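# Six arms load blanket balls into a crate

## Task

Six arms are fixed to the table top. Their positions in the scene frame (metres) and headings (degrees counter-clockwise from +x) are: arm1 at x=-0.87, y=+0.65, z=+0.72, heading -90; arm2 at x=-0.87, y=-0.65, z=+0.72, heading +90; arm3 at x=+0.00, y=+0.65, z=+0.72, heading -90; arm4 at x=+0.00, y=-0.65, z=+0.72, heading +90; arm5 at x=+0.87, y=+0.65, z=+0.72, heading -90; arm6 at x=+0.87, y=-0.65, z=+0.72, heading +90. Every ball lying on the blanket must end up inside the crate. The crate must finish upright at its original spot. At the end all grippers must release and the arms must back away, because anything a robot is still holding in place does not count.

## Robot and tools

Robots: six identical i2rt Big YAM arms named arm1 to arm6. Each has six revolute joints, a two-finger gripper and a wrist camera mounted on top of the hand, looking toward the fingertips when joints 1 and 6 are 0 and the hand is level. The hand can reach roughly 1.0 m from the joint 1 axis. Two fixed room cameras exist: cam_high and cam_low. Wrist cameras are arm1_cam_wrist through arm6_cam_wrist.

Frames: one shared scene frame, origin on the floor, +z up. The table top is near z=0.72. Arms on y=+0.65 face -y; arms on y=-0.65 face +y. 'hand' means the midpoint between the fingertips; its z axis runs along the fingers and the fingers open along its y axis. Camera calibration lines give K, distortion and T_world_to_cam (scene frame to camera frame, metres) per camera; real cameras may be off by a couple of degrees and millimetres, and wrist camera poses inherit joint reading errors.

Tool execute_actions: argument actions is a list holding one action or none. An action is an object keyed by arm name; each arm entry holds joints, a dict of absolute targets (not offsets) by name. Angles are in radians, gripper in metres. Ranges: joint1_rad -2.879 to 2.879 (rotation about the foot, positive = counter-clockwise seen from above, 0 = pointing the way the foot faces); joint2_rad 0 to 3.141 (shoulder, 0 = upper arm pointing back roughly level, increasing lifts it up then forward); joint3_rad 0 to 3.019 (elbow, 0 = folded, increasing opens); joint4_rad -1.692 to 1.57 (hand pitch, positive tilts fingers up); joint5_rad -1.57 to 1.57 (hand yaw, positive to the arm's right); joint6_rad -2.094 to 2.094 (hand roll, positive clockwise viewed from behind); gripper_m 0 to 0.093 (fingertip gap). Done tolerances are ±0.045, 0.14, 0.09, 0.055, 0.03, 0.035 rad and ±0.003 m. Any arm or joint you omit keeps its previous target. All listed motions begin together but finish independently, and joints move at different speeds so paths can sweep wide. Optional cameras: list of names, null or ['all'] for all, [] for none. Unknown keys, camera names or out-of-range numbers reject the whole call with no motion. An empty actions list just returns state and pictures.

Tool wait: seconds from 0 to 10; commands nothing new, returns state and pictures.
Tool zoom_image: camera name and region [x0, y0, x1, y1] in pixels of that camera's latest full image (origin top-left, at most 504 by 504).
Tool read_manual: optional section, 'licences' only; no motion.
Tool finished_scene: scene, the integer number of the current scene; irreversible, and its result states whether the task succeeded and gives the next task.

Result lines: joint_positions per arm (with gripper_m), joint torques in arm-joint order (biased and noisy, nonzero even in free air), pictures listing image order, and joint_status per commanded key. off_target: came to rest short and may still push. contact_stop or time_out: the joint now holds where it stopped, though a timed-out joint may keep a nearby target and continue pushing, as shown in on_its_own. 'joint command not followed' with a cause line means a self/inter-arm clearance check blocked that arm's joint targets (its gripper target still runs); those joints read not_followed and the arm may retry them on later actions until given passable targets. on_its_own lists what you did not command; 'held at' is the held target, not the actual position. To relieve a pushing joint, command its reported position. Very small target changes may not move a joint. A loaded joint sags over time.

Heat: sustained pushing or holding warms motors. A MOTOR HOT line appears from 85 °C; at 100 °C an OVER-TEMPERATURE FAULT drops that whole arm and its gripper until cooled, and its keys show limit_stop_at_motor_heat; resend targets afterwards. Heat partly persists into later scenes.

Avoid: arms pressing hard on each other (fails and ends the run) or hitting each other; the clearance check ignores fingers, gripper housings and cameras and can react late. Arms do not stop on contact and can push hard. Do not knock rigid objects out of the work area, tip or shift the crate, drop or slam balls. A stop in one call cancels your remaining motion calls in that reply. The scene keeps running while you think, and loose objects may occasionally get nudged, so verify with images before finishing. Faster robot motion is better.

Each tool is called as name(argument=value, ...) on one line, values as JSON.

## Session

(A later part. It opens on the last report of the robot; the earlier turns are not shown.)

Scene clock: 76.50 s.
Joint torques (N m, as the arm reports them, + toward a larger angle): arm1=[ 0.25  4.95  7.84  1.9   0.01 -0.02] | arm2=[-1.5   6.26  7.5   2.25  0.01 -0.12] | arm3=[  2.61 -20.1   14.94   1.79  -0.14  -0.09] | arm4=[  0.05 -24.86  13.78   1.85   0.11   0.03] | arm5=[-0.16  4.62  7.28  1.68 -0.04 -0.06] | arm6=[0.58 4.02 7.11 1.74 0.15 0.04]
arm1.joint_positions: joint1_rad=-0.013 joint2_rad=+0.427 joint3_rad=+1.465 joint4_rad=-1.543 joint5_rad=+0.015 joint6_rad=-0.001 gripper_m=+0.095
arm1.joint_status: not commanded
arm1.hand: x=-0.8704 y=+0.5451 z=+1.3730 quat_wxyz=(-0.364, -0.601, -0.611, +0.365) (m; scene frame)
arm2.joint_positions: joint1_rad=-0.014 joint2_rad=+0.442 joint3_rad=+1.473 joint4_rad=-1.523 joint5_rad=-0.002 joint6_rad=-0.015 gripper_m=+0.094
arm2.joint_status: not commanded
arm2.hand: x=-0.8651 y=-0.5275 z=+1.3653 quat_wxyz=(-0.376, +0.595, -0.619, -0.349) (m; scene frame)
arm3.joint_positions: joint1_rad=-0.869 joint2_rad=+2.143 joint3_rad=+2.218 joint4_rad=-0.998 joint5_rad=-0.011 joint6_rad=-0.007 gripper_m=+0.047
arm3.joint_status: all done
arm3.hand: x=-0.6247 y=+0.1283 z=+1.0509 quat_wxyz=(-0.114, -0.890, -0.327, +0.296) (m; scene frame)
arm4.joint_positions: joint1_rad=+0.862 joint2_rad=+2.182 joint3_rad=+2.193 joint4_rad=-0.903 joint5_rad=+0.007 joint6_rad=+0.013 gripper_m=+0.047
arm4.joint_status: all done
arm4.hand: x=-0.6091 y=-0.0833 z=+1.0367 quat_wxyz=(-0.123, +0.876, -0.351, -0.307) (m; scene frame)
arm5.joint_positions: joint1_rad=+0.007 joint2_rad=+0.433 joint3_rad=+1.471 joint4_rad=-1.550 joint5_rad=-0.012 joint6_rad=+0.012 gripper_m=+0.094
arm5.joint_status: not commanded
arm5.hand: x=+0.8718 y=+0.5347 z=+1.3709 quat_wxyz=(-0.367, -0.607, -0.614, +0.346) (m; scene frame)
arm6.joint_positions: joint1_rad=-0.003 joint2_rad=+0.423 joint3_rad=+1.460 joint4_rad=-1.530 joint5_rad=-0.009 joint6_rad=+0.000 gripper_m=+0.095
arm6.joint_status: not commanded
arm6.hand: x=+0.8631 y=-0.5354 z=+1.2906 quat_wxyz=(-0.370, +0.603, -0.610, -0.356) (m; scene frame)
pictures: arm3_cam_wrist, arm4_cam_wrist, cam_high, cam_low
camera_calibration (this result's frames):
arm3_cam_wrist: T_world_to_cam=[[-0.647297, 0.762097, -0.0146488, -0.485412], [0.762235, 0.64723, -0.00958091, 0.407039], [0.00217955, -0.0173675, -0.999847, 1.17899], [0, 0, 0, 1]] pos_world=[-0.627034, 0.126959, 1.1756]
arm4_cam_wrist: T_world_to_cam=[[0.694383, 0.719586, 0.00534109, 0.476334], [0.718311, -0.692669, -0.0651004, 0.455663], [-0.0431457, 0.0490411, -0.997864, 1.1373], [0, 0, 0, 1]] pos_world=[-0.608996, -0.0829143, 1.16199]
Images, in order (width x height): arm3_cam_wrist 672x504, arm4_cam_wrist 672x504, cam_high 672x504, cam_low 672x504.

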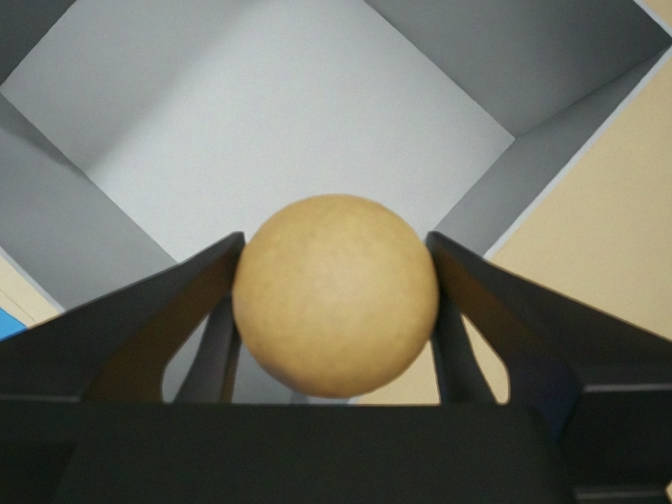

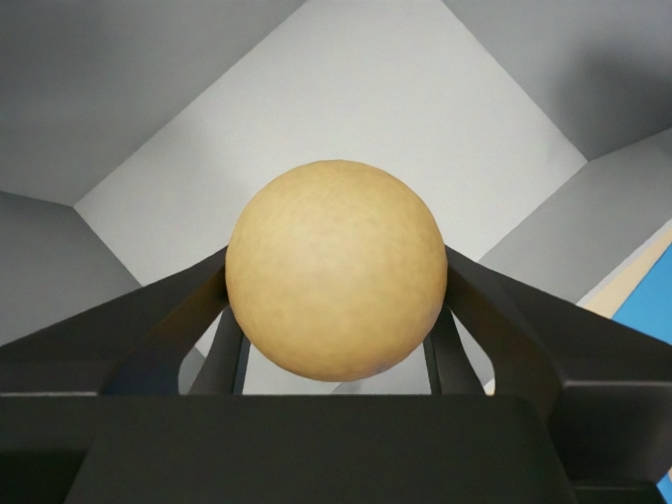

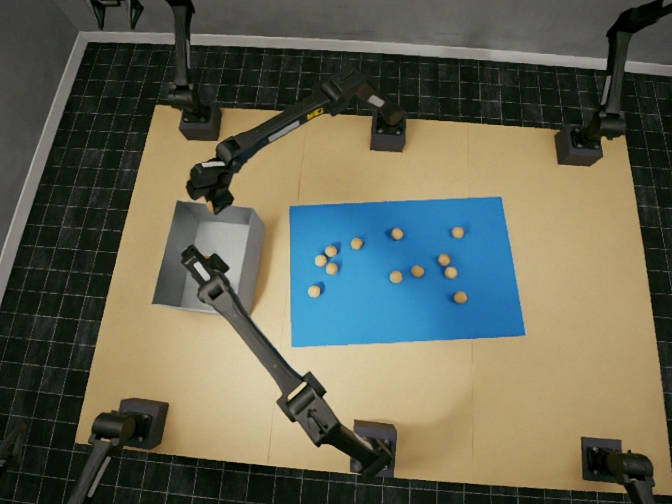

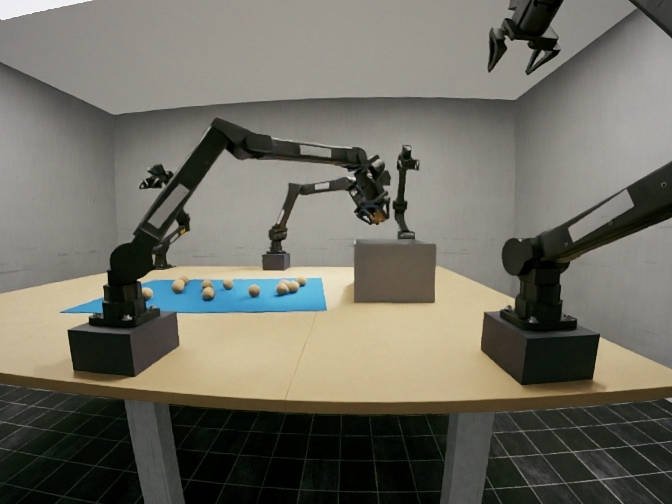

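execute_actions(actions=[{"arm3":{"joints":{"joint1_rad":-0.815,"joint3_rad":2.35,"joint4_rad":-1.05}},"arm4":{"joints":{"joint1_rad":0.94}}}], cameras=[])

execute_actions(actions=[{"arm3":{"joints":{"joint2_rad":2.3}},"arm4":{"joints":{"joint2_rad":2.27}}}], cameras=["arm3_cam_wrist","arm4_cam_wrist","cam_high","cam_low"])

Scene clock: 89.10 s.
Joint torques (N m, as the arm reports them, + toward a larger angle): arm1=[ 0.43  4.75  7.98  1.91  0.03 -0.03] | arm2=[-1.49  6.3   7.5   2.25  0.01 -0.12] | arm3=[  1.12 -20.86  15.92   1.45  -0.1   -0.07] | arm4=[  0.32 -24.76  13.84   1.85   0.04   0.03] | arm5=[-0.21  4.64  7.28  1.68 -0.05 -0.06] | arm6=[0.51 4.27 7.37 1.7  0.12 0.04]
arm1.joint_positions: joint1_rad=-0.013 joint2_rad=+0.427 joint3_rad=+1.465 joint4_rad=-1.543 joint5_rad=+0.015 joint6_rad=-0.001 gripper_m=+0.095
arm1.joint_status: not commanded
arm1.hand: x=-0.8704 y=+0.5451 z=+1.3730 quat_wxyz=(-0.364, -0.601, -0.611, +0.365) (m; scene frame)
arm2.joint_positions: joint1_rad=-0.014 joint2_rad=+0.442 joint3_rad=+1.473 joint4_rad=-1.523 joint5_rad=-0.002 joint6_rad=-0.015 gripper_m=+0.094
arm2.joint_status: not commanded
arm2.hand: x=-0.8651 y=-0.5275 z=+1.3653 quat_wxyz=(-0.376, +0.595, -0.619, -0.349) (m; scene frame)
arm3.joint_positions: joint1_rad=-0.809 joint2_rad=+2.154 joint3_rad=+2.308 joint4_rad=-1.036 joint5_rad=-0.013 joint6_rad=-0.007 gripper_m=+0.047
arm3.joint_status: all done
arm3.hand: x=-0.5975 y=+0.0866 z=+1.0851 quat_wxyz=(-0.131, -0.873, -0.352, +0.311) (m; scene frame)
arm4.joint_positions: joint1_rad=+0.942 joint2_rad=+2.182 joint3_rad=+2.193 joint4_rad=-0.903 joint5_rad=+0.008 joint6_rad=+0.013 gripper_m=+0.047
arm4.joint_status: all done
arm4.hand: x=-0.6521 y=-0.1333 z=+1.0365 quat_wxyz=(-0.111, +0.889, -0.316, -0.311) (m; scene frame)
arm5.joint_positions: joint1_rad=+0.007 joint2_rad=+0.433 joint3_rad=+1.471 joint4_rad=-1.550 joint5_rad=-0.012 joint6_rad=+0.012 gripper_m=+0.094
arm5.joint_status: not commanded
arm5.hand: x=+0.8718 y=+0.5347 z=+1.3709 quat_wxyz=(-0.367, -0.607, -0.614, +0.346) (m; scene frame)
arm6.joint_positions: joint1_rad=-0.003 joint2_rad=+0.423 joint3_rad=+1.460 joint4_rad=-1.530 joint5_rad=-0.009 joint6_rad=+0.000 gripper_m=+0.095
arm6.joint_status: not commanded
arm6.hand: x=+0.8631 y=-0.5354 z=+1.2906 quat_wxyz=(-0.370, +0.603, -0.610, -0.356) (m; scene frame)
pictures: none
No camera images: the call's "cameras" was empty. Leave "cameras" out to get every camera's image.

Scene clock: 90.37 s.
Joint torques (N m, as the arm reports them, + toward a larger angle): arm1=[ 0.26  4.82  7.89  1.97  0.01 -0.03] | arm2=[-1.49  6.3   7.51  2.24  0.01 -0.12] | arm3=[  1.23 -23.11  14.71   1.45  -0.09  -0.1 ] | arm4=[  0.27 -28.    13.52   1.69   0.05   0.03] | arm5=[-0.17  4.62  7.25  1.68 -0.05 -0.06] | arm6=[0.39 4.48 7.18 1.64 0.12 0.04]
arm1.joint_positions: joint1_rad=-0.013 joint2_rad=+0.427 joint3_rad=+1.465 joint4_rad=-1.543 joint5_rad=+0.015 joint6_rad=-0.001 gripper_m=+0.095
arm1.joint_status: not commanded
arm1.hand: x=-0.8704 y=+0.5451 z=+1.3730 quat_wxyz=(-0.364, -0.601, -0.611, +0.365) (m; scene frame)
arm2.joint_positions: joint1_rad=-0.014 joint2_rad=+0.442 joint3_rad=+1.473 joint4_rad=-1.523 joint5_rad=-0.002 joint6_rad=-0.015 gripper_m=+0.094
arm2.joint_status: not commanded
arm2.hand: x=-0.8651 y=-0.5275 z=+1.3653 quat_wxyz=(-0.376, +0.595, -0.619, -0.349) (m; scene frame)
arm3.joint_positions: joint1_rad=-0.809 joint2_rad=+2.299 joint3_rad=+2.320 joint4_rad=-1.040 joint5_rad=-0.013 joint6_rad=-0.007 gripper_m=+0.047
arm3.joint_status: all done
arm3.hand: x=-0.6076 y=+0.0763 z=+0.9734 quat_wxyz=(-0.107, -0.893, -0.359, +0.250) (m; scene frame)
arm4.joint_positions: joint1_rad=+0.942 joint2_rad=+2.286 joint3_rad=+2.193 joint4_rad=-0.903 joint5_rad=+0.008 joint6_rad=+0.013 gripper_m=+0.047
arm4.joint_status: all done
arm4.hand: x=-0.6551 y=-0.1308 z=+0.9520 quat_wxyz=(-0.095, +0.904, -0.322, -0.264) (m; scene frame)
arm5.joint_positions: joint1_rad=+0.007 joint2_rad=+0.433 joint3_rad=+1.471 joint4_rad=-1.550 joint5_rad=-0.012 joint6_rad=+0.012 gripper_m=+0.094
arm5.joint_status: not commanded
arm5.hand: x=+0.8718 y=+0.5347 z=+1.3709 quat_wxyz=(-0.367, -0.607, -0.614, +0.346) (m; scene frame)
arm6.joint_positions: joint1_rad=-0.003 joint2_rad=+0.423 joint3_rad=+1.460 joint4_rad=-1.530 joint5_rad=-0.009 joint6_rad=+0.000 gripper_m=+0.095
arm6.joint_status: not commanded
arm6.hand: x=+0.8631 y=-0.5354 z=+1.2906 quat_wxyz=(-0.370, +0.603, -0.610, -0.356) (m; scene frame)
pictures: arm3_cam_wrist, arm4_cam_wrist, cam_high, cam_low
camera_calibration (this result's frames):
arm3_cam_wrist: T_world_to_cam=[[-0.691471, 0.72221, -0.0167442, -0.457634], [0.718655, 0.690056, 0.0857783, 0.304373], [0.0735044, 0.0472799, -0.996174, 1.13537], [0, 0, 0, 1]] pos_world=[-0.618635, 0.0667937, 1.09725]
arm4_cam_wrist: T_world_to_cam=[[0.635146, 0.772348, 0.00826353, 0.508204], [0.771578, -0.634932, 0.039099, 0.393532], [0.0354448, -0.0184576, -0.999201, 1.09706], [0, 0, 0, 1]] pos_world=[-0.665309, -0.122395, 1.07659]
Images, in order (width x height): arm3_cam_wrist 672x504, arm4_cam_wrist 672x504, cam_high 672x504, cam_low 672x504.

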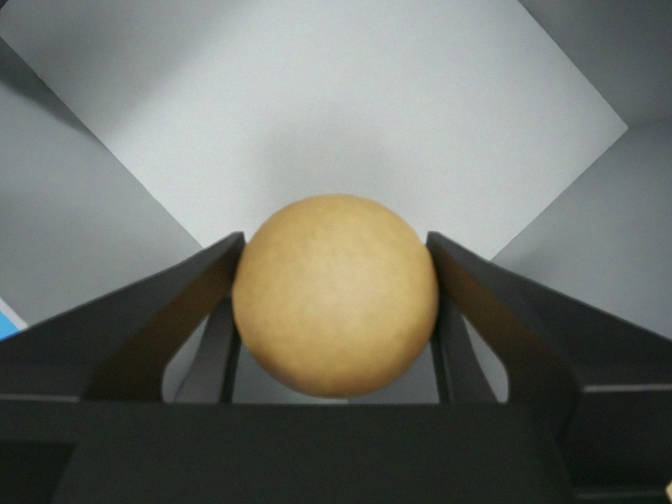

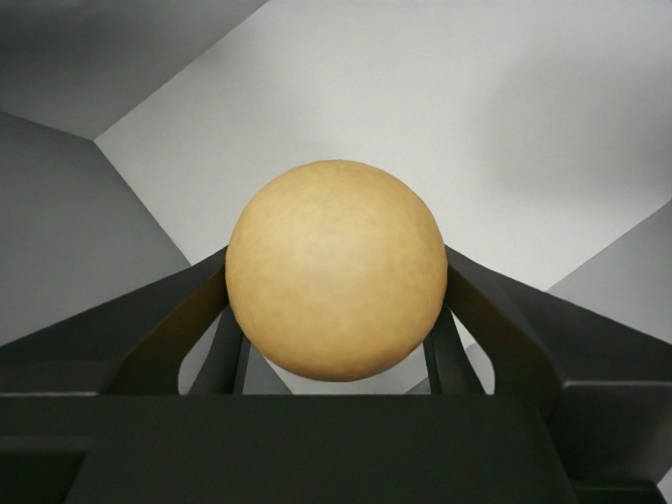

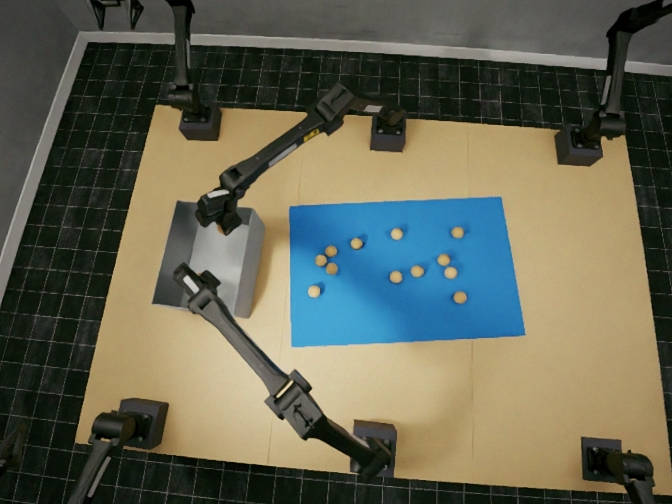

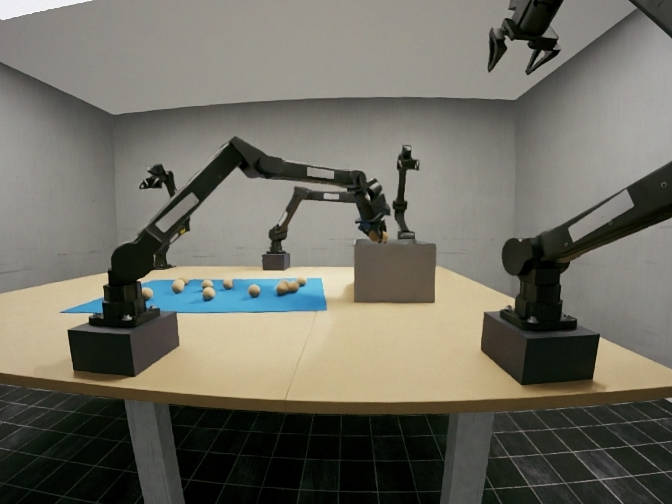

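execute_actions(actions=[{"arm3":{"joints":{"gripper_m":0.085}},"arm4":{"joints":{"gripper_m":0.088}}}], cameras=[])

execute_actions(actions=[{"arm3":{"joints":{"joint2_rad":1.4}},"arm4":{"joints":{"joint2_rad":1.4}}}], cameras=[])

execute_actions(actions=[{"arm4":{"joints":{"joint1_rad":-0.471,"joint3_rad":1.794,"joint4_rad":-1.033}}}], cameras=[])

execute_actions(actions=[{"arm3":{"joints":{"joint1_rad":-0.361,"joint3_rad":1.654,"joint4_rad":-0.991}},"arm4":{"joints":{"joint2_rad":2.195}}}], cameras=[])

execute_actions(actions=[{"arm3":{"joints":{"joint2_rad":2.09}}}], cameras=["arm3_cam_wrist","arm4_cam_wrist"])

Scene clock: 107.33 s.
Joint torques (N m, as the arm reports them, + toward a larger angle): arm1=[ 0.35  4.79  7.97  1.94  0.   -0.04] | arm2=[-1.52  6.31  7.51  2.24  0.01 -0.12] | arm3=[  1.25 -23.34  14.69   1.39  -0.12  -0.08] | arm4=[  0.13 -27.84  13.64   1.71   0.05   0.03] | arm5=[-0.07  4.61  7.29  1.7  -0.04 -0.06] | arm6=[1.12 4.32 7.07 1.73 0.14 0.06]
arm1.joint_positions: joint1_rad=-0.013 joint2_rad=+0.427 joint3_rad=+1.465 joint4_rad=-1.543 joint5_rad=+0.015 joint6_rad=-0.001 gripper_m=+0.095
arm1.joint_status: not commanded
arm1.hand: x=-0.8704 y=+0.5451 z=+1.3730 quat_wxyz=(-0.364, -0.601, -0.611, +0.365) (m; scene frame)
arm2.joint_positions: joint1_rad=-0.014 joint2_rad=+0.442 joint3_rad=+1.473 joint4_rad=-1.523 joint5_rad=-0.002 joint6_rad=-0.015 gripper_m=+0.094
arm2.joint_status: not commanded
arm2.hand: x=-0.8651 y=-0.5275 z=+1.3653 quat_wxyz=(-0.376, +0.595, -0.619, -0.349) (m; scene frame)
arm3.joint_positions: joint1_rad=-0.809 joint2_rad=+2.299 joint3_rad=+2.320 joint4_rad=-1.040 joint5_rad=-0.013 joint6_rad=-0.007 gripper_m=+0.085
arm3.joint_status: all done
arm3.hand: x=-0.6076 y=+0.0763 z=+0.9734 quat_wxyz=(-0.107, -0.893, -0.359, +0.250) (m; scene frame)
arm4.joint_positions: joint1_rad=+0.942 joint2_rad=+2.286 joint3_rad=+2.193 joint4_rad=-0.903 joint5_rad=+0.008 joint6_rad=+0.013 gripper_m=+0.088
arm4.joint_status: all done
arm4.hand: x=-0.6551 y=-0.1308 z=+0.9520 quat_wxyz=(-0.095, +0.904, -0.322, -0.264) (m; scene frame)
arm5.joint_positions: joint1_rad=+0.007 joint2_rad=+0.433 joint3_rad=+1.471 joint4_rad=-1.550 joint5_rad=-0.012 joint6_rad=+0.012 gripper_m=+0.094
arm5.joint_status: not commanded
arm5.hand: x=+0.8718 y=+0.5347 z=+1.3709 quat_wxyz=(-0.367, -0.607, -0.614, +0.346) (m; scene frame)
arm6.joint_positions: joint1_rad=-0.003 joint2_rad=+0.423 joint3_rad=+1.460 joint4_rad=-1.530 joint5_rad=-0.009 joint6_rad=+0.000 gripper_m=+0.095
arm6.joint_status: not commanded
arm6.hand: x=+0.8631 y=-0.5354 z=+1.2906 quat_wxyz=(-0.370, +0.603, -0.610, -0.356) (m; scene frame)
pictures: none
No camera images: the call's "cameras" was empty. Leave "cameras" out to get every camera's image.

Scene clock: 109.80 s.
Joint torques (N m, as the arm reports them, + toward a larger angle): arm1=[ 0.17  4.92  7.93  1.9   0.02 -0.02] | arm2=[-1.47  6.25  7.51  2.25  0.01 -0.12] | arm3=[ 1.21 -7.22  9.61  2.33 -0.09 -0.09] | arm4=[  0.14 -10.17   9.54   2.23   0.05   0.03] | arm5=[-0.2   4.68  7.29  1.7  -0.04 -0.06] | arm6=[0.54 4.44 7.18 1.64 0.08 0.04]
arm1.joint_positions: joint1_rad=-0.013 joint2_rad=+0.427 joint3_rad=+1.465 joint4_rad=-1.543 joint5_rad=+0.015 joint6_rad=-0.001 gripper_m=+0.095
arm1.joint_status: not commanded
arm1.hand: x=-0.8704 y=+0.5451 z=+1.3730 quat_wxyz=(-0.364, -0.601, -0.611, +0.365) (m; scene frame)
arm2.joint_positions: joint1_rad=-0.014 joint2_rad=+0.442 joint3_rad=+1.473 joint4_rad=-1.523 joint5_rad=-0.002 joint6_rad=-0.015 gripper_m=+0.094
arm2.joint_status: not commanded
arm2.hand: x=-0.8651 y=-0.5275 z=+1.3653 quat_wxyz=(-0.376, +0.595, -0.619, -0.349) (m; scene frame)
arm3.joint_positions: joint1_rad=-0.809 joint2_rad=+1.387 joint3_rad=+2.335 joint4_rad=-1.041 joint5_rad=-0.013 joint6_rad=-0.007 gripper_m=+0.085
arm3.joint_status: all done
arm3.hand: x=-0.3572 y=+0.3162 z=+1.6098 quat_wxyz=(-0.252, -0.686, -0.278, +0.624) (m; scene frame)
arm4.joint_positions: joint1_rad=+0.942 joint2_rad=+1.396 joint3_rad=+2.214 joint4_rad=-0.900 joint5_rad=+0.008 joint6_rad=+0.013 gripper_m=+0.088
arm4.joint_status: all done
arm4.hand: x=-0.4178 y=-0.3194 z=+1.5976 quat_wxyz=(-0.221, +0.694, -0.248, -0.639) (m; scene frame)
arm5.joint_positions: joint1_rad=+0.007 joint2_rad=+0.433 joint3_rad=+1.471 joint4_rad=-1.550 joint5_rad=-0.012 joint6_rad=+0.012 gripper_m=+0.094
arm5.joint_status: not commanded
arm5.hand: x=+0.8718 y=+0.5347 z=+1.3709 quat_wxyz=(-0.367, -0.607, -0.614, +0.346) (m; scene frame)
arm6.joint_positions: joint1_rad=-0.003 joint2_rad=+0.423 joint3_rad=+1.460 joint4_rad=-1.530 joint5_rad=-0.009 joint6_rad=+0.000 gripper_m=+0.095
arm6.joint_status: not commanded
arm6.hand: x=+0.8631 y=-0.5354 z=+1.2906 quat_wxyz=(-0.370, +0.603, -0.610, -0.356) (m; scene frame)
pictures: none
No camera images: the call's "cameras" was empty. Leave "cameras" out to get every camera's image.

Scene clock: 111.50 s.
Joint torques (N m, as the arm reports them, + toward a larger angle): arm1=[ 0.39  4.93  7.91  2.01  0.   -0.05] | arm2=[-1.51  6.27  7.5   2.26  0.01 -0.12] | arm3=[ 1.3  -7.16  9.62  2.31 -0.11 -0.07] | arm4=[  0.35 -12.86  11.34   1.66  -0.05   0.03] | arm5=[-0.21  4.7   7.3   1.68 -0.04 -0.06] | arm6=[0.04 4.05 7.12 1.71 0.12 0.03]
arm1.joint_positions: joint1_rad=-0.013 joint2_rad=+0.427 joint3_rad=+1.465 joint4_rad=-1.543 joint5_rad=+0.015 joint6_rad=-0.001 gripper_m=+0.095
arm1.joint_status: not commanded
arm1.hand: x=-0.8704 y=+0.5451 z=+1.3730 quat_wxyz=(-0.364, -0.601, -0.611, +0.365) (m; scene frame)
arm2.joint_positions: joint1_rad=-0.014 joint2_rad=+0.442 joint3_rad=+1.473 joint4_rad=-1.523 joint5_rad=-0.002 joint6_rad=-0.015 gripper_m=+0.094
arm2.joint_status: not commanded
arm2.hand: x=-0.8651 y=-0.5275 z=+1.3653 quat_wxyz=(-0.376, +0.595, -0.619, -0.349) (m; scene frame)
arm3.joint_positions: joint1_rad=-0.809 joint2_rad=+1.387 joint3_rad=+2.335 joint4_rad=-1.041 joint5_rad=-0.013 joint6_rad=-0.007 gripper_m=+0.085
arm3.joint_status: not commanded
arm3.hand: x=-0.3572 y=+0.3162 z=+1.6098 quat_wxyz=(-0.252, -0.686, -0.278, +0.624) (m; scene frame)
arm4.joint_positions: joint1_rad=-0.475 joint2_rad=+1.400 joint3_rad=+1.789 joint4_rad=-1.026 joint5_rad=+0.011 joint6_rad=+0.013 gripper_m=+0.088
arm4.joint_status: all done
arm4.hand: x=+0.2828 y=-0.1492 z=+1.3404 quat_wxyz=(-0.391, +0.444, -0.775, -0.223) (m; scene frame)
arm5.joint_positions: joint1_rad=+0.007 joint2_rad=+0.433 joint3_rad=+1.471 joint4_rad=-1.550 joint5_rad=-0.012 joint6_rad=+0.012 gripper_m=+0.094
arm5.joint_status: not commanded
arm5.hand: x=+0.8718 y=+0.5347 z=+1.3709 quat_wxyz=(-0.367, -0.607, -0.614, +0.346) (m; scene frame)
arm6.joint_positions: joint1_rad=-0.003 joint2_rad=+0.423 joint3_rad=+1.460 joint4_rad=-1.530 joint5_rad=-0.009 joint6_rad=+0.000 gripper_m=+0.095
arm6.joint_status: not commanded
arm6.hand: x=+0.8631 y=-0.5354 z=+1.2906 quat_wxyz=(-0.370, +0.603, -0.610, -0.356) (m; scene frame)
pictures: none
No camera images: the call's "cameras" was empty. Leave "cameras" out to get every camera's image.

Scene clock: 113.27 s.
Joint torques (N m, as the arm reports them, + toward a larger angle): arm1=[ 0.38  4.73  7.92  1.9   0.02 -0.04] | arm2=[-1.51  6.3   7.51  2.25  0.01 -0.12] | arm3=[  1.08 -11.11  12.41   2.57  -0.04  -0.08] | arm4=[  0.5  -23.33  10.87   0.58  -0.05   0.03] | arm5=[-0.18  4.75  7.27  1.67 -0.04 -0.06] | arm6=[0.25 4.16 7.18 1.71 0.09 0.01]
arm1.joint_positions: joint1_rad=-0.013 joint2_rad=+0.427 joint3_rad=+1.465 joint4_rad=-1.543 joint5_rad=+0.015 joint6_rad=-0.001 gripper_m=+0.095
arm1.joint_status: not commanded
arm1.hand: x=-0.8704 y=+0.5451 z=+1.3730 quat_wxyz=(-0.364, -0.601, -0.611, +0.365) (m; scene frame)
arm2.joint_positions: joint1_rad=-0.014 joint2_rad=+0.442 joint3_rad=+1.473 joint4_rad=-1.523 joint5_rad=-0.002 joint6_rad=-0.015 gripper_m=+0.094
arm2.joint_status: not commanded
arm2.hand: x=-0.8651 y=-0.5275 z=+1.3653 quat_wxyz=(-0.376, +0.595, -0.619, -0.349) (m; scene frame)
arm3.joint_positions: joint1_rad=-0.354 joint2_rad=+1.397 joint3_rad=+1.649 joint4_rad=-0.999 joint5_rad=-0.014 joint6_rad=-0.006 gripper_m=+0.085
arm3.joint_status: all done
arm3.hand: x=-0.2021 y=+0.1134 z=+1.2521 quat_wxyz=(-0.234, -0.751, -0.525, +0.325) (m; scene frame)
arm4.joint_positions: joint1_rad=-0.475 joint2_rad=+2.193 joint3_rad=+1.779 joint4_rad=-1.029 joint5_rad=+0.011 joint6_rad=+0.013 gripper_m=+0.088
arm4.joint_status: all done
arm4.hand: x=+0.3360 y=-0.0604 z=+0.8283 quat_wxyz=(-0.059, +0.497, -0.865, -0.026) (m; scene frame)
arm5.joint_positions: joint1_rad=+0.007 joint2_rad=+0.433 joint3_rad=+1.471 joint4_rad=-1.550 joint5_rad=-0.012 joint6_rad=+0.012 gripper_m=+0.094
arm5.joint_status: not commanded
arm5.hand: x=+0.8718 y=+0.5347 z=+1.3709 quat_wxyz=(-0.367, -0.607, -0.614, +0.346) (m; scene frame)
arm6.joint_positions: joint1_rad=-0.003 joint2_rad=+0.423 joint3_rad=+1.460 joint4_rad=-1.530 joint5_rad=-0.009 joint6_rad=+0.000 gripper_m=+0.095
arm6.joint_status: not commanded
arm6.hand: x=+0.8631 y=-0.5354 z=+1.2906 quat_wxyz=(-0.370, +0.603, -0.610, -0.356) (m; scene frame)
pictures: none
No camera images: the call's "cameras" was empty. Leave "cameras" out to get every camera's image.

Scene clock: 114.97 s.
Joint torques (N m, as the arm reports them, + toward a larger angle): arm1=[ 0.07  4.96  7.95  1.97  0.   -0.04] | arm2=[-1.51  6.25  7.5   2.24  0.01 -0.12] | arm3=[  1.05 -18.02  12.     1.25  -0.05  -0.1 ] | arm4=[  0.51 -22.78  10.99   0.53  -0.04   0.03] | arm5=[-0.21  4.67  7.26  1.67 -0.04 -0.06] | arm6=[1.03 4.77 7.04 1.67 0.12 0.  ]
arm1.joint_positions: joint1_rad=-0.013 joint2_rad=+0.427 joint3_rad=+1.465 joint4_rad=-1.543 joint5_rad=+0.015 joint6_rad=-0.001 gripper_m=+0.095
arm1.joint_status: not commanded
arm1.hand: x=-0.8704 y=+0.5451 z=+1.3730 quat_wxyz=(-0.364, -0.601, -0.611, +0.365) (m; scene frame)
arm2.joint_positions: joint1_rad=-0.014 joint2_rad=+0.442 joint3_rad=+1.473 joint4_rad=-1.523 joint5_rad=-0.002 joint6_rad=-0.015 gripper_m=+0.094
arm2.joint_status: not commanded
arm2.hand: x=-0.8651 y=-0.5275 z=+1.3653 quat_wxyz=(-0.376, +0.595, -0.619, -0.349) (m; scene frame)
arm3.joint_positions: joint1_rad=-0.354 joint2_rad=+2.075 joint3_rad=+1.634 joint4_rad=-0.998 joint5_rad=-0.014 joint6_rad=-0.006 gripper_m=+0.085
arm3.joint_status: all done
arm3.hand: x=-0.2242 y=+0.0487 z=+0.8308 quat_wxyz=(-0.045, -0.818, -0.571, +0.049) (m; scene frame)
arm4.joint_positions: joint1_rad=-0.475 joint2_rad=+2.193 joint3_rad=+1.779 joint4_rad=-1.029 joint5_rad=+0.011 joint6_rad=+0.013 gripper_m=+0.088
arm4.joint_status: not commanded
arm4.hand: x=+0.3360 y=-0.0604 z=+0.8283 quat_wxyz=(-0.059, +0.497, -0.865, -0.026) (m; scene frame)
arm5.joint_positions: joint1_rad=+0.007 joint2_rad=+0.433 joint3_rad=+1.471 joint4_rad=-1.550 joint5_rad=-0.012 joint6_rad=+0.012 gripper_m=+0.094
arm5.joint_status: not commanded
arm5.hand: x=+0.8718 y=+0.5347 z=+1.3709 quat_wxyz=(-0.367, -0.607, -0.614, +0.346) (m; scene frame)
arm6.joint_positions: joint1_rad=-0.003 joint2_rad=+0.423 joint3_rad=+1.460 joint4_rad=-1.530 joint5_rad=-0.009 joint6_rad=+0.000 gripper_m=+0.095
arm6.joint_status: not commanded
arm6.hand: x=+0.8631 y=-0.5354 z=+1.2906 quat_wxyz=(-0.370, +0.603, -0.610, -0.356) (m; scene frame)
pictures: arm3_cam_wrist, arm4_cam_wrist
camera_calibration (this result's frames):
arm3_cam_wrist: T_world_to_cam=[[-0.936443, 0.350193, -0.0209695, -0.208236], [0.297133, 0.823496, 0.483288, -0.37108], [0.186512, 0.44634, -0.87521, 0.871831], [0, 0, 0, 1]] pos_world=[-0.247348, -0.0106281, 0.938007]
arm4_cam_wrist: T_world_to_cam=[[0.862463, -0.505631, 0.0222625, -0.339827], [-0.457597, -0.760226, 0.461152, -0.265806], [-0.216248, -0.407913, -0.887042, 0.907852], [0, 0, 0, 1]] pos_world=[0.367777, -0.00357472, 0.935445]
Images, in order (width x height): arm3_cam_wrist 672x504, arm4_cam_wrist 672x504.

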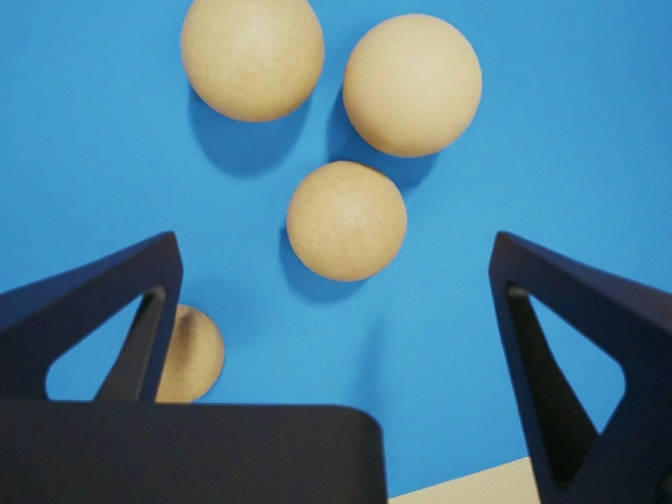

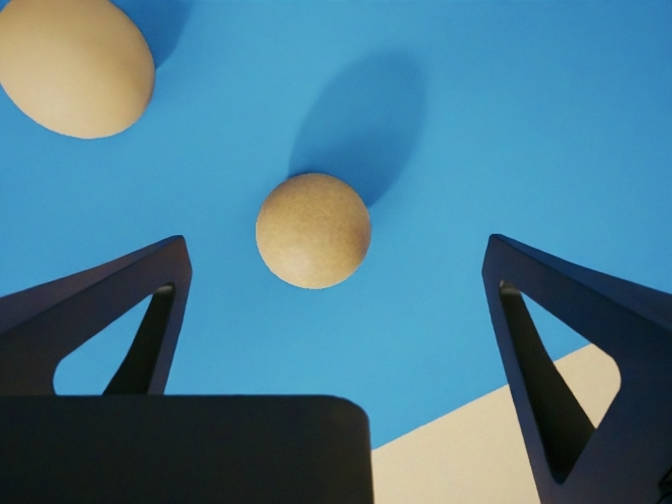

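execute_actions(actions=[{"arm3":{"joints":{"joint2_rad":2.222,"joint1_rad":-0.37,"gripper_m":0.08}},"arm4":{"joints":{"joint1_rad":-0.455,"joint2_rad":2.325}}}], cameras=["arm3_cam_wrist","arm4_cam_wrist"])

Scene clock: 131.80 s.
Joint torques (N m, as the arm reports them, + toward a larger angle): arm1=[ 0.19  4.72  7.92  1.95  0.01 -0.04] | arm2=[-1.48  6.28  7.5   2.24  0.01 -0.12] | arm3=[  1.06 -19.58  10.8    0.94  -0.08  -0.11] | arm4=[  0.38 -22.83   9.73   0.4    0.06   0.04] | arm5=[-0.1   4.66  7.27  1.69 -0.04 -0.06] | arm6=[1.11 3.86 7.35 1.79 0.1  0.03]
arm1.joint_positions: joint1_rad=-0.013 joint2_rad=+0.427 joint3_rad=+1.465 joint4_rad=-1.543 joint5_rad=+0.015 joint6_rad=-0.001 gripper_m=+0.095
arm1.joint_status: not commanded
arm1.hand: x=-0.8704 y=+0.5451 z=+1.3730 quat_wxyz=(-0.364, -0.601, -0.611, +0.365) (m; scene frame)
arm2.joint_positions: joint1_rad=-0.014 joint2_rad=+0.442 joint3_rad=+1.473 joint4_rad=-1.523 joint5_rad=-0.002 joint6_rad=-0.015 gripper_m=+0.094
arm2.joint_status: not commanded
arm2.hand: x=-0.8651 y=-0.5275 z=+1.3653 quat_wxyz=(-0.376, +0.595, -0.619, -0.349) (m; scene frame)
arm3.joint_positions: joint1_rad=-0.361 joint2_rad=+2.216 joint3_rad=+1.634 joint4_rad=-0.998 joint5_rad=-0.013 joint6_rad=-0.006 gripper_m=+0.080
arm3.joint_status: all done
arm3.hand: x=-0.2209 y=+0.0701 z=+0.7450 quat_wxyz=(-0.005, -0.823, -0.568, -0.009) (m; scene frame)
arm4.joint_positions: joint1_rad=-0.459 joint2_rad=+2.315 joint3_rad=+1.783 joint4_rad=-1.031 joint5_rad=+0.008 joint6_rad=+0.013 gripper_m=+0.088
arm4.joint_status: all done
arm4.hand: x=+0.3173 y=-0.0719 z=+0.7503 quat_wxyz=(-0.007, +0.505, -0.863, +0.003) (m; scene frame)
arm5.joint_positions: joint1_rad=+0.007 joint2_rad=+0.433 joint3_rad=+1.471 joint4_rad=-1.550 joint5_rad=-0.012 joint6_rad=+0.012 gripper_m=+0.094
arm5.joint_status: not commanded
arm5.hand: x=+0.8718 y=+0.5347 z=+1.3709 quat_wxyz=(-0.367, -0.607, -0.614, +0.346) (m; scene frame)
arm6.joint_positions: joint1_rad=-0.003 joint2_rad=+0.423 joint3_rad=+1.460 joint4_rad=-1.530 joint5_rad=-0.009 joint6_rad=+0.000 gripper_m=+0.095
arm6.joint_status: not commanded
arm6.hand: x=+0.8631 y=-0.5354 z=+1.2906 quat_wxyz=(-0.370, +0.603, -0.610, -0.356) (m; scene frame)
pictures: arm3_cam_wrist, arm4_cam_wrist
camera_calibration (this result's frames):
arm3_cam_wrist: T_world_to_cam=[[-0.93281, 0.359795, -0.020317, -0.214792], [0.276179, 0.749967, 0.601062, -0.4354], [0.231496, 0.555065, -0.798944, 0.732092], [0, 0, 0, 1]] pos_world=[-0.249589, -0.00254207, 0.842239]
arm4_cam_wrist: T_world_to_cam=[[0.871553, -0.489852, 0.0209795, -0.328494], [-0.414779, -0.713814, 0.564294, -0.33475], [-0.261445, -0.500514, -0.825307, 0.791237], [0, 0, 0, 1]] pos_world=[0.354318, -0.00383804, 0.848802]
Images, in order (width x height): arm3_cam_wrist 672x504, arm4_cam_wrist 672x504.

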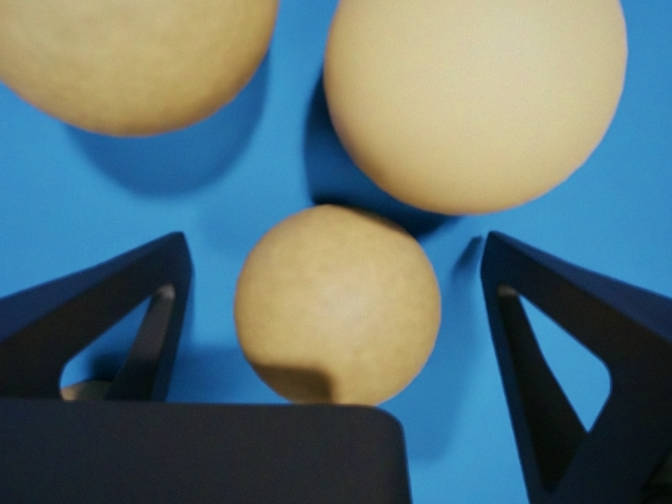

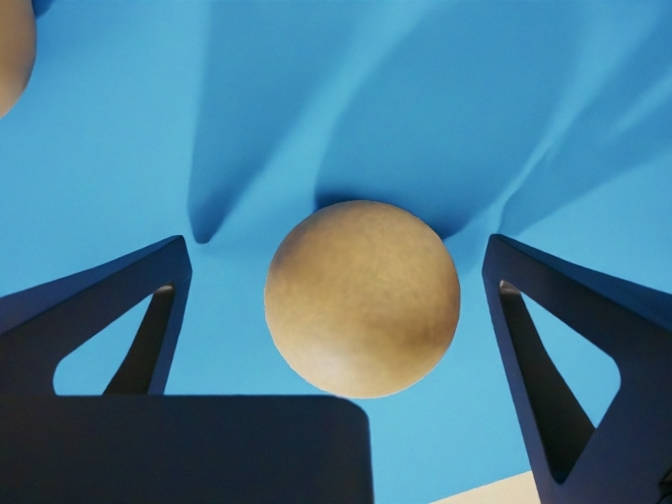

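execute_actions(actions=[{"arm3":{"joints":{"gripper_m":0.035}},"arm4":{"joints":{"gripper_m":0.035}}}], cameras=[])

execute_actions(actions=[{"arm3":{"joints":{"joint2_rad":1.4}},"arm4":{"joints":{"joint2_rad":1.4}}}], cameras=["arm3_cam_wrist","arm4_cam_wrist"])

execute_actions(actions=[{"arm3":{"joints":{"joint1_rad":-0.815,"joint3_rad":2.35,"joint4_rad":-1.05}}}], cameras=[])

execute_actions(actions=[{"arm4":{"joints":{"joint1_rad":0.94,"joint3_rad":2.22,"joint4_rad":-0.9}}}], cameras=[])

execute_actions(actions=[{"arm3":{"joints":{"joint2_rad":2.3}},"arm4":{"joints":{"joint2_rad":2.27}}}], cameras=["cam_high"])

Scene clock: 143.93 s.
Joint torques (N m, as the arm reports them, + toward a larger angle): arm1=[ 0.31  4.59  7.98  1.97  0.   -0.02] | arm2=[-1.48  6.32  7.5   2.25  0.02 -0.12] | arm3=[  1.15 -19.2   10.77   0.94  -0.09  -0.1 ] | arm4=[  0.47 -23.34   9.76   0.38   0.05   0.03] | arm5=[-0.17  4.68  7.29  1.7  -0.04 -0.07] | arm6=[0.53 4.92 7.15 1.67 0.09 0.04]
arm1.joint_positions: joint1_rad=-0.013 joint2_rad=+0.427 joint3_rad=+1.465 joint4_rad=-1.543 joint5_rad=+0.015 joint6_rad=-0.001 gripper_m=+0.095
arm1.joint_status: not commanded
arm1.hand: x=-0.8704 y=+0.5451 z=+1.3730 quat_wxyz=(-0.364, -0.601, -0.611, +0.365) (m; scene frame)
arm2.joint_positions: joint1_rad=-0.014 joint2_rad=+0.442 joint3_rad=+1.473 joint4_rad=-1.523 joint5_rad=-0.002 joint6_rad=-0.015 gripper_m=+0.094
arm2.joint_status: not commanded
arm2.hand: x=-0.8651 y=-0.5275 z=+1.3653 quat_wxyz=(-0.376, +0.595, -0.619, -0.349) (m; scene frame)
arm3.joint_positions: joint1_rad=-0.361 joint2_rad=+2.216 joint3_rad=+1.634 joint4_rad=-0.998 joint5_rad=-0.013 joint6_rad=-0.006 gripper_m=+0.047
arm3.joint_status: gripper_m off_target (ended at +0.047, target +0.035)
arm3.hand: x=-0.2209 y=+0.0701 z=+0.7450 quat_wxyz=(-0.005, -0.823, -0.568, -0.009) (m; scene frame)
arm4.joint_positions: joint1_rad=-0.459 joint2_rad=+2.315 joint3_rad=+1.783 joint4_rad=-1.031 joint5_rad=+0.008 joint6_rad=+0.013 gripper_m=+0.046
arm4.joint_status: gripper_m off_target (ended at +0.046, target +0.035)
arm4.hand: x=+0.3173 y=-0.0719 z=+0.7503 quat_wxyz=(-0.007, +0.505, -0.863, +0.004) (m; scene frame)
arm5.joint_positions: joint1_rad=+0.007 joint2_rad=+0.433 joint3_rad=+1.471 joint4_rad=-1.550 joint5_rad=-0.012 joint6_rad=+0.012 gripper_m=+0.094
arm5.joint_status: not commanded
arm5.hand: x=+0.8718 y=+0.5347 z=+1.3709 quat_wxyz=(-0.367, -0.607, -0.614, +0.346) (m; scene frame)
arm6.joint_positions: joint1_rad=-0.003 joint2_rad=+0.423 joint3_rad=+1.460 joint4_rad=-1.530 joint5_rad=-0.009 joint6_rad=+0.000 gripper_m=+0.095
arm6.joint_status: not commanded
arm6.hand: x=+0.8631 y=-0.5354 z=+1.2906 quat_wxyz=(-0.370, +0.603, -0.610, -0.356) (m; scene frame)
pictures: none
No camera images: the call's "cameras" was empty. Leave "cameras" out to get every camera's image.

Scene clock: 146.00 s.
Joint torques (N m, as the arm reports them, + toward a larger angle): arm1=[ 0.32  4.78  7.89  1.96  0.   -0.02] | arm2=[-1.45  6.28  7.5   2.24  0.01 -0.12] | arm3=[  1.02 -11.69  12.36   2.6   -0.08  -0.09] | arm4=[  0.6  -14.46  11.71   1.91   0.05   0.03] | arm5=[-0.2   4.68  7.29  1.68 -0.04 -0.06] | arm6=[0.85 4.16 7.25 1.65 0.14 0.04]
arm1.joint_positions: joint1_rad=-0.013 joint2_rad=+0.427 joint3_rad=+1.465 joint4_rad=-1.543 joint5_rad=+0.015 joint6_rad=-0.001 gripper_m=+0.095
arm1.joint_status: not commanded
arm1.hand: x=-0.8704 y=+0.5451 z=+1.3730 quat_wxyz=(-0.364, -0.601, -0.611, +0.365) (m; scene frame)
arm2.joint_positions: joint1_rad=-0.014 joint2_rad=+0.442 joint3_rad=+1.473 joint4_rad=-1.523 joint5_rad=-0.002 joint6_rad=-0.015 gripper_m=+0.094
arm2.joint_status: not commanded
arm2.hand: x=-0.8651 y=-0.5275 z=+1.3653 quat_wxyz=(-0.376, +0.595, -0.619, -0.349) (m; scene frame)
arm3.joint_positions: joint1_rad=-0.361 joint2_rad=+1.404 joint3_rad=+1.650 joint4_rad=-0.998 joint5_rad=-0.013 joint6_rad=-0.006 gripper_m=+0.047
arm3.joint_status: all done
arm3.hand: x=-0.2072 y=+0.1127 z=+1.2494 quat_wxyz=(-0.232, -0.754, -0.523, +0.325) (m; scene frame)
arm4.joint_positions: joint1_rad=-0.459 joint2_rad=+1.411 joint3_rad=+1.786 joint4_rad=-1.031 joint5_rad=+0.008 joint6_rad=+0.013 gripper_m=+0.046
arm4.joint_status: all done
arm4.hand: x=+0.2760 y=-0.1416 z=+1.3317 quat_wxyz=(-0.381, +0.452, -0.775, -0.223) (m; scene frame)
arm5.joint_positions: joint1_rad=+0.007 joint2_rad=+0.433 joint3_rad=+1.471 joint4_rad=-1.550 joint5_rad=-0.012 joint6_rad=+0.012 gripper_m=+0.094
arm5.joint_status: not commanded
arm5.hand: x=+0.8718 y=+0.5347 z=+1.3709 quat_wxyz=(-0.367, -0.607, -0.614, +0.346) (m; scene frame)
arm6.joint_positions: joint1_rad=-0.003 joint2_rad=+0.423 joint3_rad=+1.460 joint4_rad=-1.530 joint5_rad=-0.009 joint6_rad=+0.000 gripper_m=+0.095
arm6.joint_status: not commanded
arm6.hand: x=+0.8631 y=-0.5354 z=+1.2906 quat_wxyz=(-0.370, +0.603, -0.610, -0.356) (m; scene frame)
pictures: arm3_cam_wrist, arm4_cam_wrist
camera_calibration (this result's frames):
arm3_cam_wrist: T_world_to_cam=[[-0.93699, 0.348997, -0.0158495, -0.212294], [0.345844, 0.920194, -0.183398, 0.20098], [-0.0494208, -0.177324, -0.982911, 1.3624], [0, 0, 0, 1]] pos_world=[-0.201094, 0.130735, 1.37261]
arm4_cam_wrist: T_world_to_cam=[[0.867992, -0.496556, 0.00454789, -0.316928], [-0.472157, -0.828108, -0.302167, 0.423763], [0.153809, 0.260131, -0.953244, 1.38892], [0, 0, 0, 1]] pos_world=[0.261546, -0.167752, 1.45346]
Images, in order (width x height): arm3_cam_wrist 672x504, arm4_cam_wrist 672x504.

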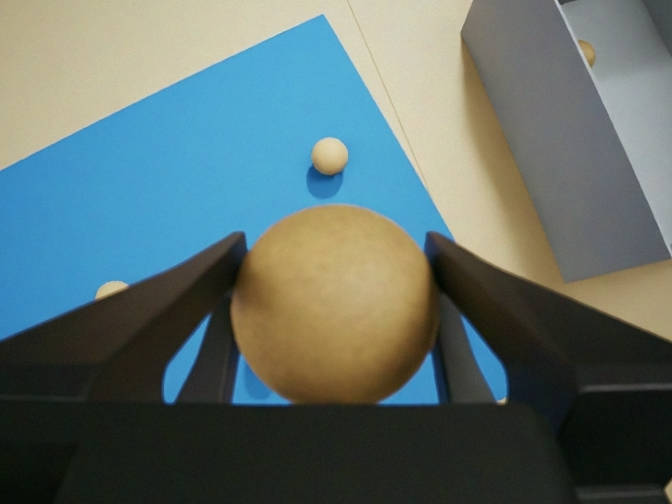

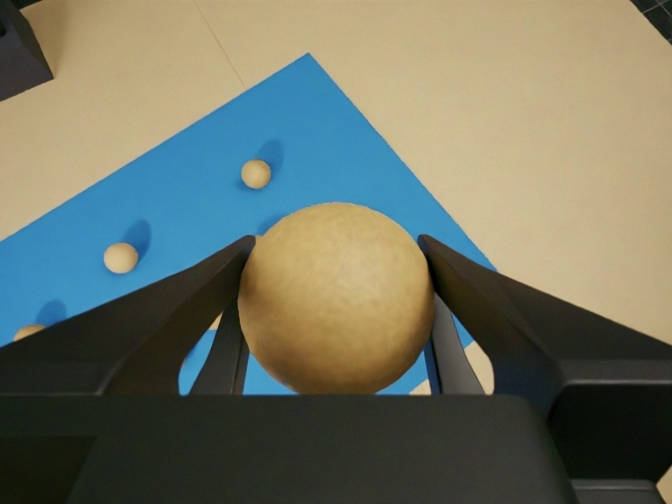

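Scene clock: 147.77 s.
Joint torques (N m, as the arm reports them, + toward a larger angle): arm1=[ 0.19  4.92  7.99  1.94  0.   -0.03] | arm2=[-1.51  6.29  7.51  2.25  0.01 -0.12] | arm3=[ 2.51 -8.63  9.26  2.3  -0.13 -0.11] | arm4=[  0.62 -13.58  11.64   1.9    0.05   0.03] | arm5=[-0.18  4.63  7.29  1.7  -0.04 -0.07] | arm6=[0.77 4.03 7.25 1.62 0.08 0.02]
arm1.joint_positions: joint1_rad=-0.013 joint2_rad=+0.427 joint3_rad=+1.465 joint4_rad=-1.543 joint5_rad=+0.015 joint6_rad=-0.001 gripper_m=+0.095
arm1.joint_status: not commanded
arm1.hand: x=-0.8704 y=+0.5451 z=+1.3730 quat_wxyz=(-0.364, -0.601, -0.611, +0.365) (m; scene frame)
arm2.joint_positions: joint1_rad=-0.014 joint2_rad=+0.442 joint3_rad=+1.473 joint4_rad=-1.523 joint5_rad=-0.002 joint6_rad=-0.015 gripper_m=+0.094
arm2.joint_status: not commanded
arm2.hand: x=-0.8651 y=-0.5275 z=+1.3653 quat_wxyz=(-0.376, +0.595, -0.619, -0.349) (m; scene frame)
arm3.joint_positions: joint1_rad=-0.825 joint2_rad=+1.401 joint3_rad=+2.340 joint4_rad=-1.043 joint5_rad=-0.011 joint6_rad=-0.005 gripper_m=+0.047
arm3.joint_status: all done
arm3.hand: x=-0.3683 y=+0.3166 z=+1.6051 quat_wxyz=(-0.246, -0.692, -0.273, +0.622) (m; scene frame)
arm4.joint_positions: joint1_rad=-0.459 joint2_rad=+1.411 joint3_rad=+1.786 joint4_rad=-1.031 joint5_rad=+0.008 joint6_rad=+0.013 gripper_m=+0.046
arm4.joint_status: not commanded
arm4.hand: x=+0.2760 y=-0.1416 z=+1.3317 quat_wxyz=(-0.381, +0.452, -0.775, -0.223) (m; scene frame)
arm5.joint_positions: joint1_rad=+0.007 joint2_rad=+0.433 joint3_rad=+1.471 joint4_rad=-1.550 joint5_rad=-0.012 joint6_rad=+0.012 gripper_m=+0.094
arm5.joint_status: not commanded
arm5.hand: x=+0.8718 y=+0.5347 z=+1.3709 quat_wxyz=(-0.367, -0.607, -0.614, +0.346) (m; scene frame)
arm6.joint_positions: joint1_rad=-0.003 joint2_rad=+0.423 joint3_rad=+1.460 joint4_rad=-1.530 joint5_rad=-0.009 joint6_rad=+0.000 gripper_m=+0.095
arm6.joint_status: not commanded
arm6.hand: x=+0.8631 y=-0.5354 z=+1.2906 quat_wxyz=(-0.370, +0.603, -0.610, -0.356) (m; scene frame)
pictures: none
No camera images: the call's "cameras" was empty. Leave "cameras" out to get every camera's image.

Scene clock: 149.50 s.
Joint torques (N m, as the arm reports them, + toward a larger angle): arm1=[ 0.27  4.68  7.94  1.99  0.   -0.05] | arm2=[-1.49  6.27  7.51  2.24  0.01 -0.12] | arm3=[ 2.75 -8.17  9.23  2.28 -0.13 -0.1 ] | arm4=[  0.   -11.48  13.62   2.74   0.07   0.03] | arm5=[-0.21  4.71  7.29  1.68 -0.04 -0.06] | arm6=[0.71 4.29 7.24 1.76 0.16 0.02]
arm1.joint_positions: joint1_rad=-0.013 joint2_rad=+0.427 joint3_rad=+1.465 joint4_rad=-1.543 joint5_rad=+0.015 joint6_rad=-0.001 gripper_m=+0.095
arm1.joint_status: not commanded
arm1.hand: x=-0.8704 y=+0.5451 z=+1.3730 quat_wxyz=(-0.364, -0.601, -0.611, +0.365) (m; scene frame)
arm2.joint_positions: joint1_rad=-0.014 joint2_rad=+0.442 joint3_rad=+1.473 joint4_rad=-1.523 joint5_rad=-0.002 joint6_rad=-0.015 gripper_m=+0.094
arm2.joint_status: not commanded
arm2.hand: x=-0.8651 y=-0.5275 z=+1.3653 quat_wxyz=(-0.376, +0.595, -0.619, -0.349) (m; scene frame)
arm3.joint_positions: joint1_rad=-0.825 joint2_rad=+1.401 joint3_rad=+2.340 joint4_rad=-1.043 joint5_rad=-0.011 joint6_rad=-0.005 gripper_m=+0.047
arm3.joint_status: not commanded
arm3.hand: x=-0.3683 y=+0.3166 z=+1.6051 quat_wxyz=(-0.246, -0.692, -0.273, +0.622) (m; scene frame)
arm4.joint_positions: joint1_rad=+0.944 joint2_rad=+1.407 joint3_rad=+2.174 joint4_rad=-0.911 joint5_rad=+0.008 joint6_rad=+0.013 gripper_m=+0.046
arm4.joint_status: all done
arm4.hand: x=-0.4316 y=-0.3097 z=+1.5681 quat_wxyz=(-0.213, +0.714, -0.255, -0.617) (m; scene frame)
arm5.joint_positions: joint1_rad=+0.007 joint2_rad=+0.433 joint3_rad=+1.471 joint4_rad=-1.550 joint5_rad=-0.012 joint6_rad=+0.012 gripper_m=+0.094
arm5.joint_status: not commanded
arm5.hand: x=+0.8718 y=+0.5347 z=+1.3709 quat_wxyz=(-0.367, -0.607, -0.614, +0.346) (m; scene frame)
arm6.joint_positions: joint1_rad=-0.003 joint2_rad=+0.423 joint3_rad=+1.460 joint4_rad=-1.530 joint5_rad=-0.009 joint6_rad=+0.000 gripper_m=+0.095
arm6.joint_status: not commanded
arm6.hand: x=+0.8631 y=-0.5354 z=+1.2906 quat_wxyz=(-0.370, +0.603, -0.610, -0.356) (m; scene frame)
pictures: none
No camera images: the call's "cameras" was empty. Leave "cameras" out to get every camera's image.

Scene clock: 151.63 s.
Joint torques (N m, as the arm reports them, + toward a larger angle): arm1=[ 0.19  4.93  7.96  1.96 -0.01 -0.02] | arm2=[-1.53  6.24  7.5   2.25  0.01 -0.12] | arm3=[  2.82 -21.25  14.82   1.74  -0.13  -0.11] | arm4=[ -0.05 -25.54  13.73   1.72   0.07   0.03] | arm5=[-0.2   4.72  7.28  1.69 -0.04 -0.06] | arm6=[0.72 4.59 7.25 1.69 0.12 0.04]
arm1.joint_positions: joint1_rad=-0.013 joint2_rad=+0.427 joint3_rad=+1.465 joint4_rad=-1.543 joint5_rad=+0.015 joint6_rad=-0.001 gripper_m=+0.095
arm1.joint_status: not commanded
arm1.hand: x=-0.8704 y=+0.5451 z=+1.3730 quat_wxyz=(-0.364, -0.601, -0.611, +0.365) (m; scene frame)
arm2.joint_positions: joint1_rad=-0.014 joint2_rad=+0.442 joint3_rad=+1.473 joint4_rad=-1.523 joint5_rad=-0.002 joint6_rad=-0.015 gripper_m=+0.094
arm2.joint_status: not commanded
arm2.hand: x=-0.8651 y=-0.5275 z=+1.3653 quat_wxyz=(-0.376, +0.595, -0.619, -0.349) (m; scene frame)
arm3.joint_positions: joint1_rad=-0.825 joint2_rad=+2.273 joint3_rad=+2.318 joint4_rad=-1.048 joint5_rad=-0.011 joint6_rad=-0.005 gripper_m=+0.047
arm3.joint_status: all done
arm3.hand: x=-0.6144 y=+0.0882 z=+0.9929 quat_wxyz=(-0.108, -0.894, -0.350, +0.258) (m; scene frame)
arm4.joint_positions: joint1_rad=+0.944 joint2_rad=+2.261 joint3_rad=+2.192 joint4_rad=-0.903 joint5_rad=+0.008 joint6_rad=+0.013 gripper_m=+0.046
arm4.joint_status: all done
arm4.hand: x=-0.6558 y=-0.1321 z=+0.9722 quat_wxyz=(-0.098, +0.901, -0.320, -0.276) (m; scene frame)
arm5.joint_positions: joint1_rad=+0.007 joint2_rad=+0.433 joint3_rad=+1.471 joint4_rad=-1.550 joint5_rad=-0.012 joint6_rad=+0.012 gripper_m=+0.094
arm5.joint_status: not commanded
arm5.hand: x=+0.8718 y=+0.5347 z=+1.3709 quat_wxyz=(-0.367, -0.607, -0.614, +0.346) (m; scene frame)
arm6.joint_positions: joint1_rad=-0.003 joint2_rad=+0.423 joint3_rad=+1.460 joint4_rad=-1.530 joint5_rad=-0.009 joint6_rad=+0.000 gripper_m=+0.095
arm6.joint_status: not commanded
arm6.hand: x=+0.8631 y=-0.5354 z=+1.2906 quat_wxyz=(-0.370, +0.603, -0.610, -0.356) (m; scene frame)
pictures: cam_high
Images, in order (width x height): cam_high 672x504.

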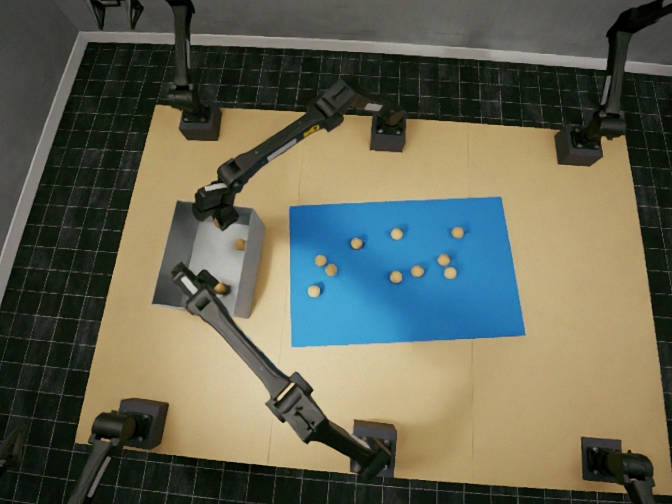

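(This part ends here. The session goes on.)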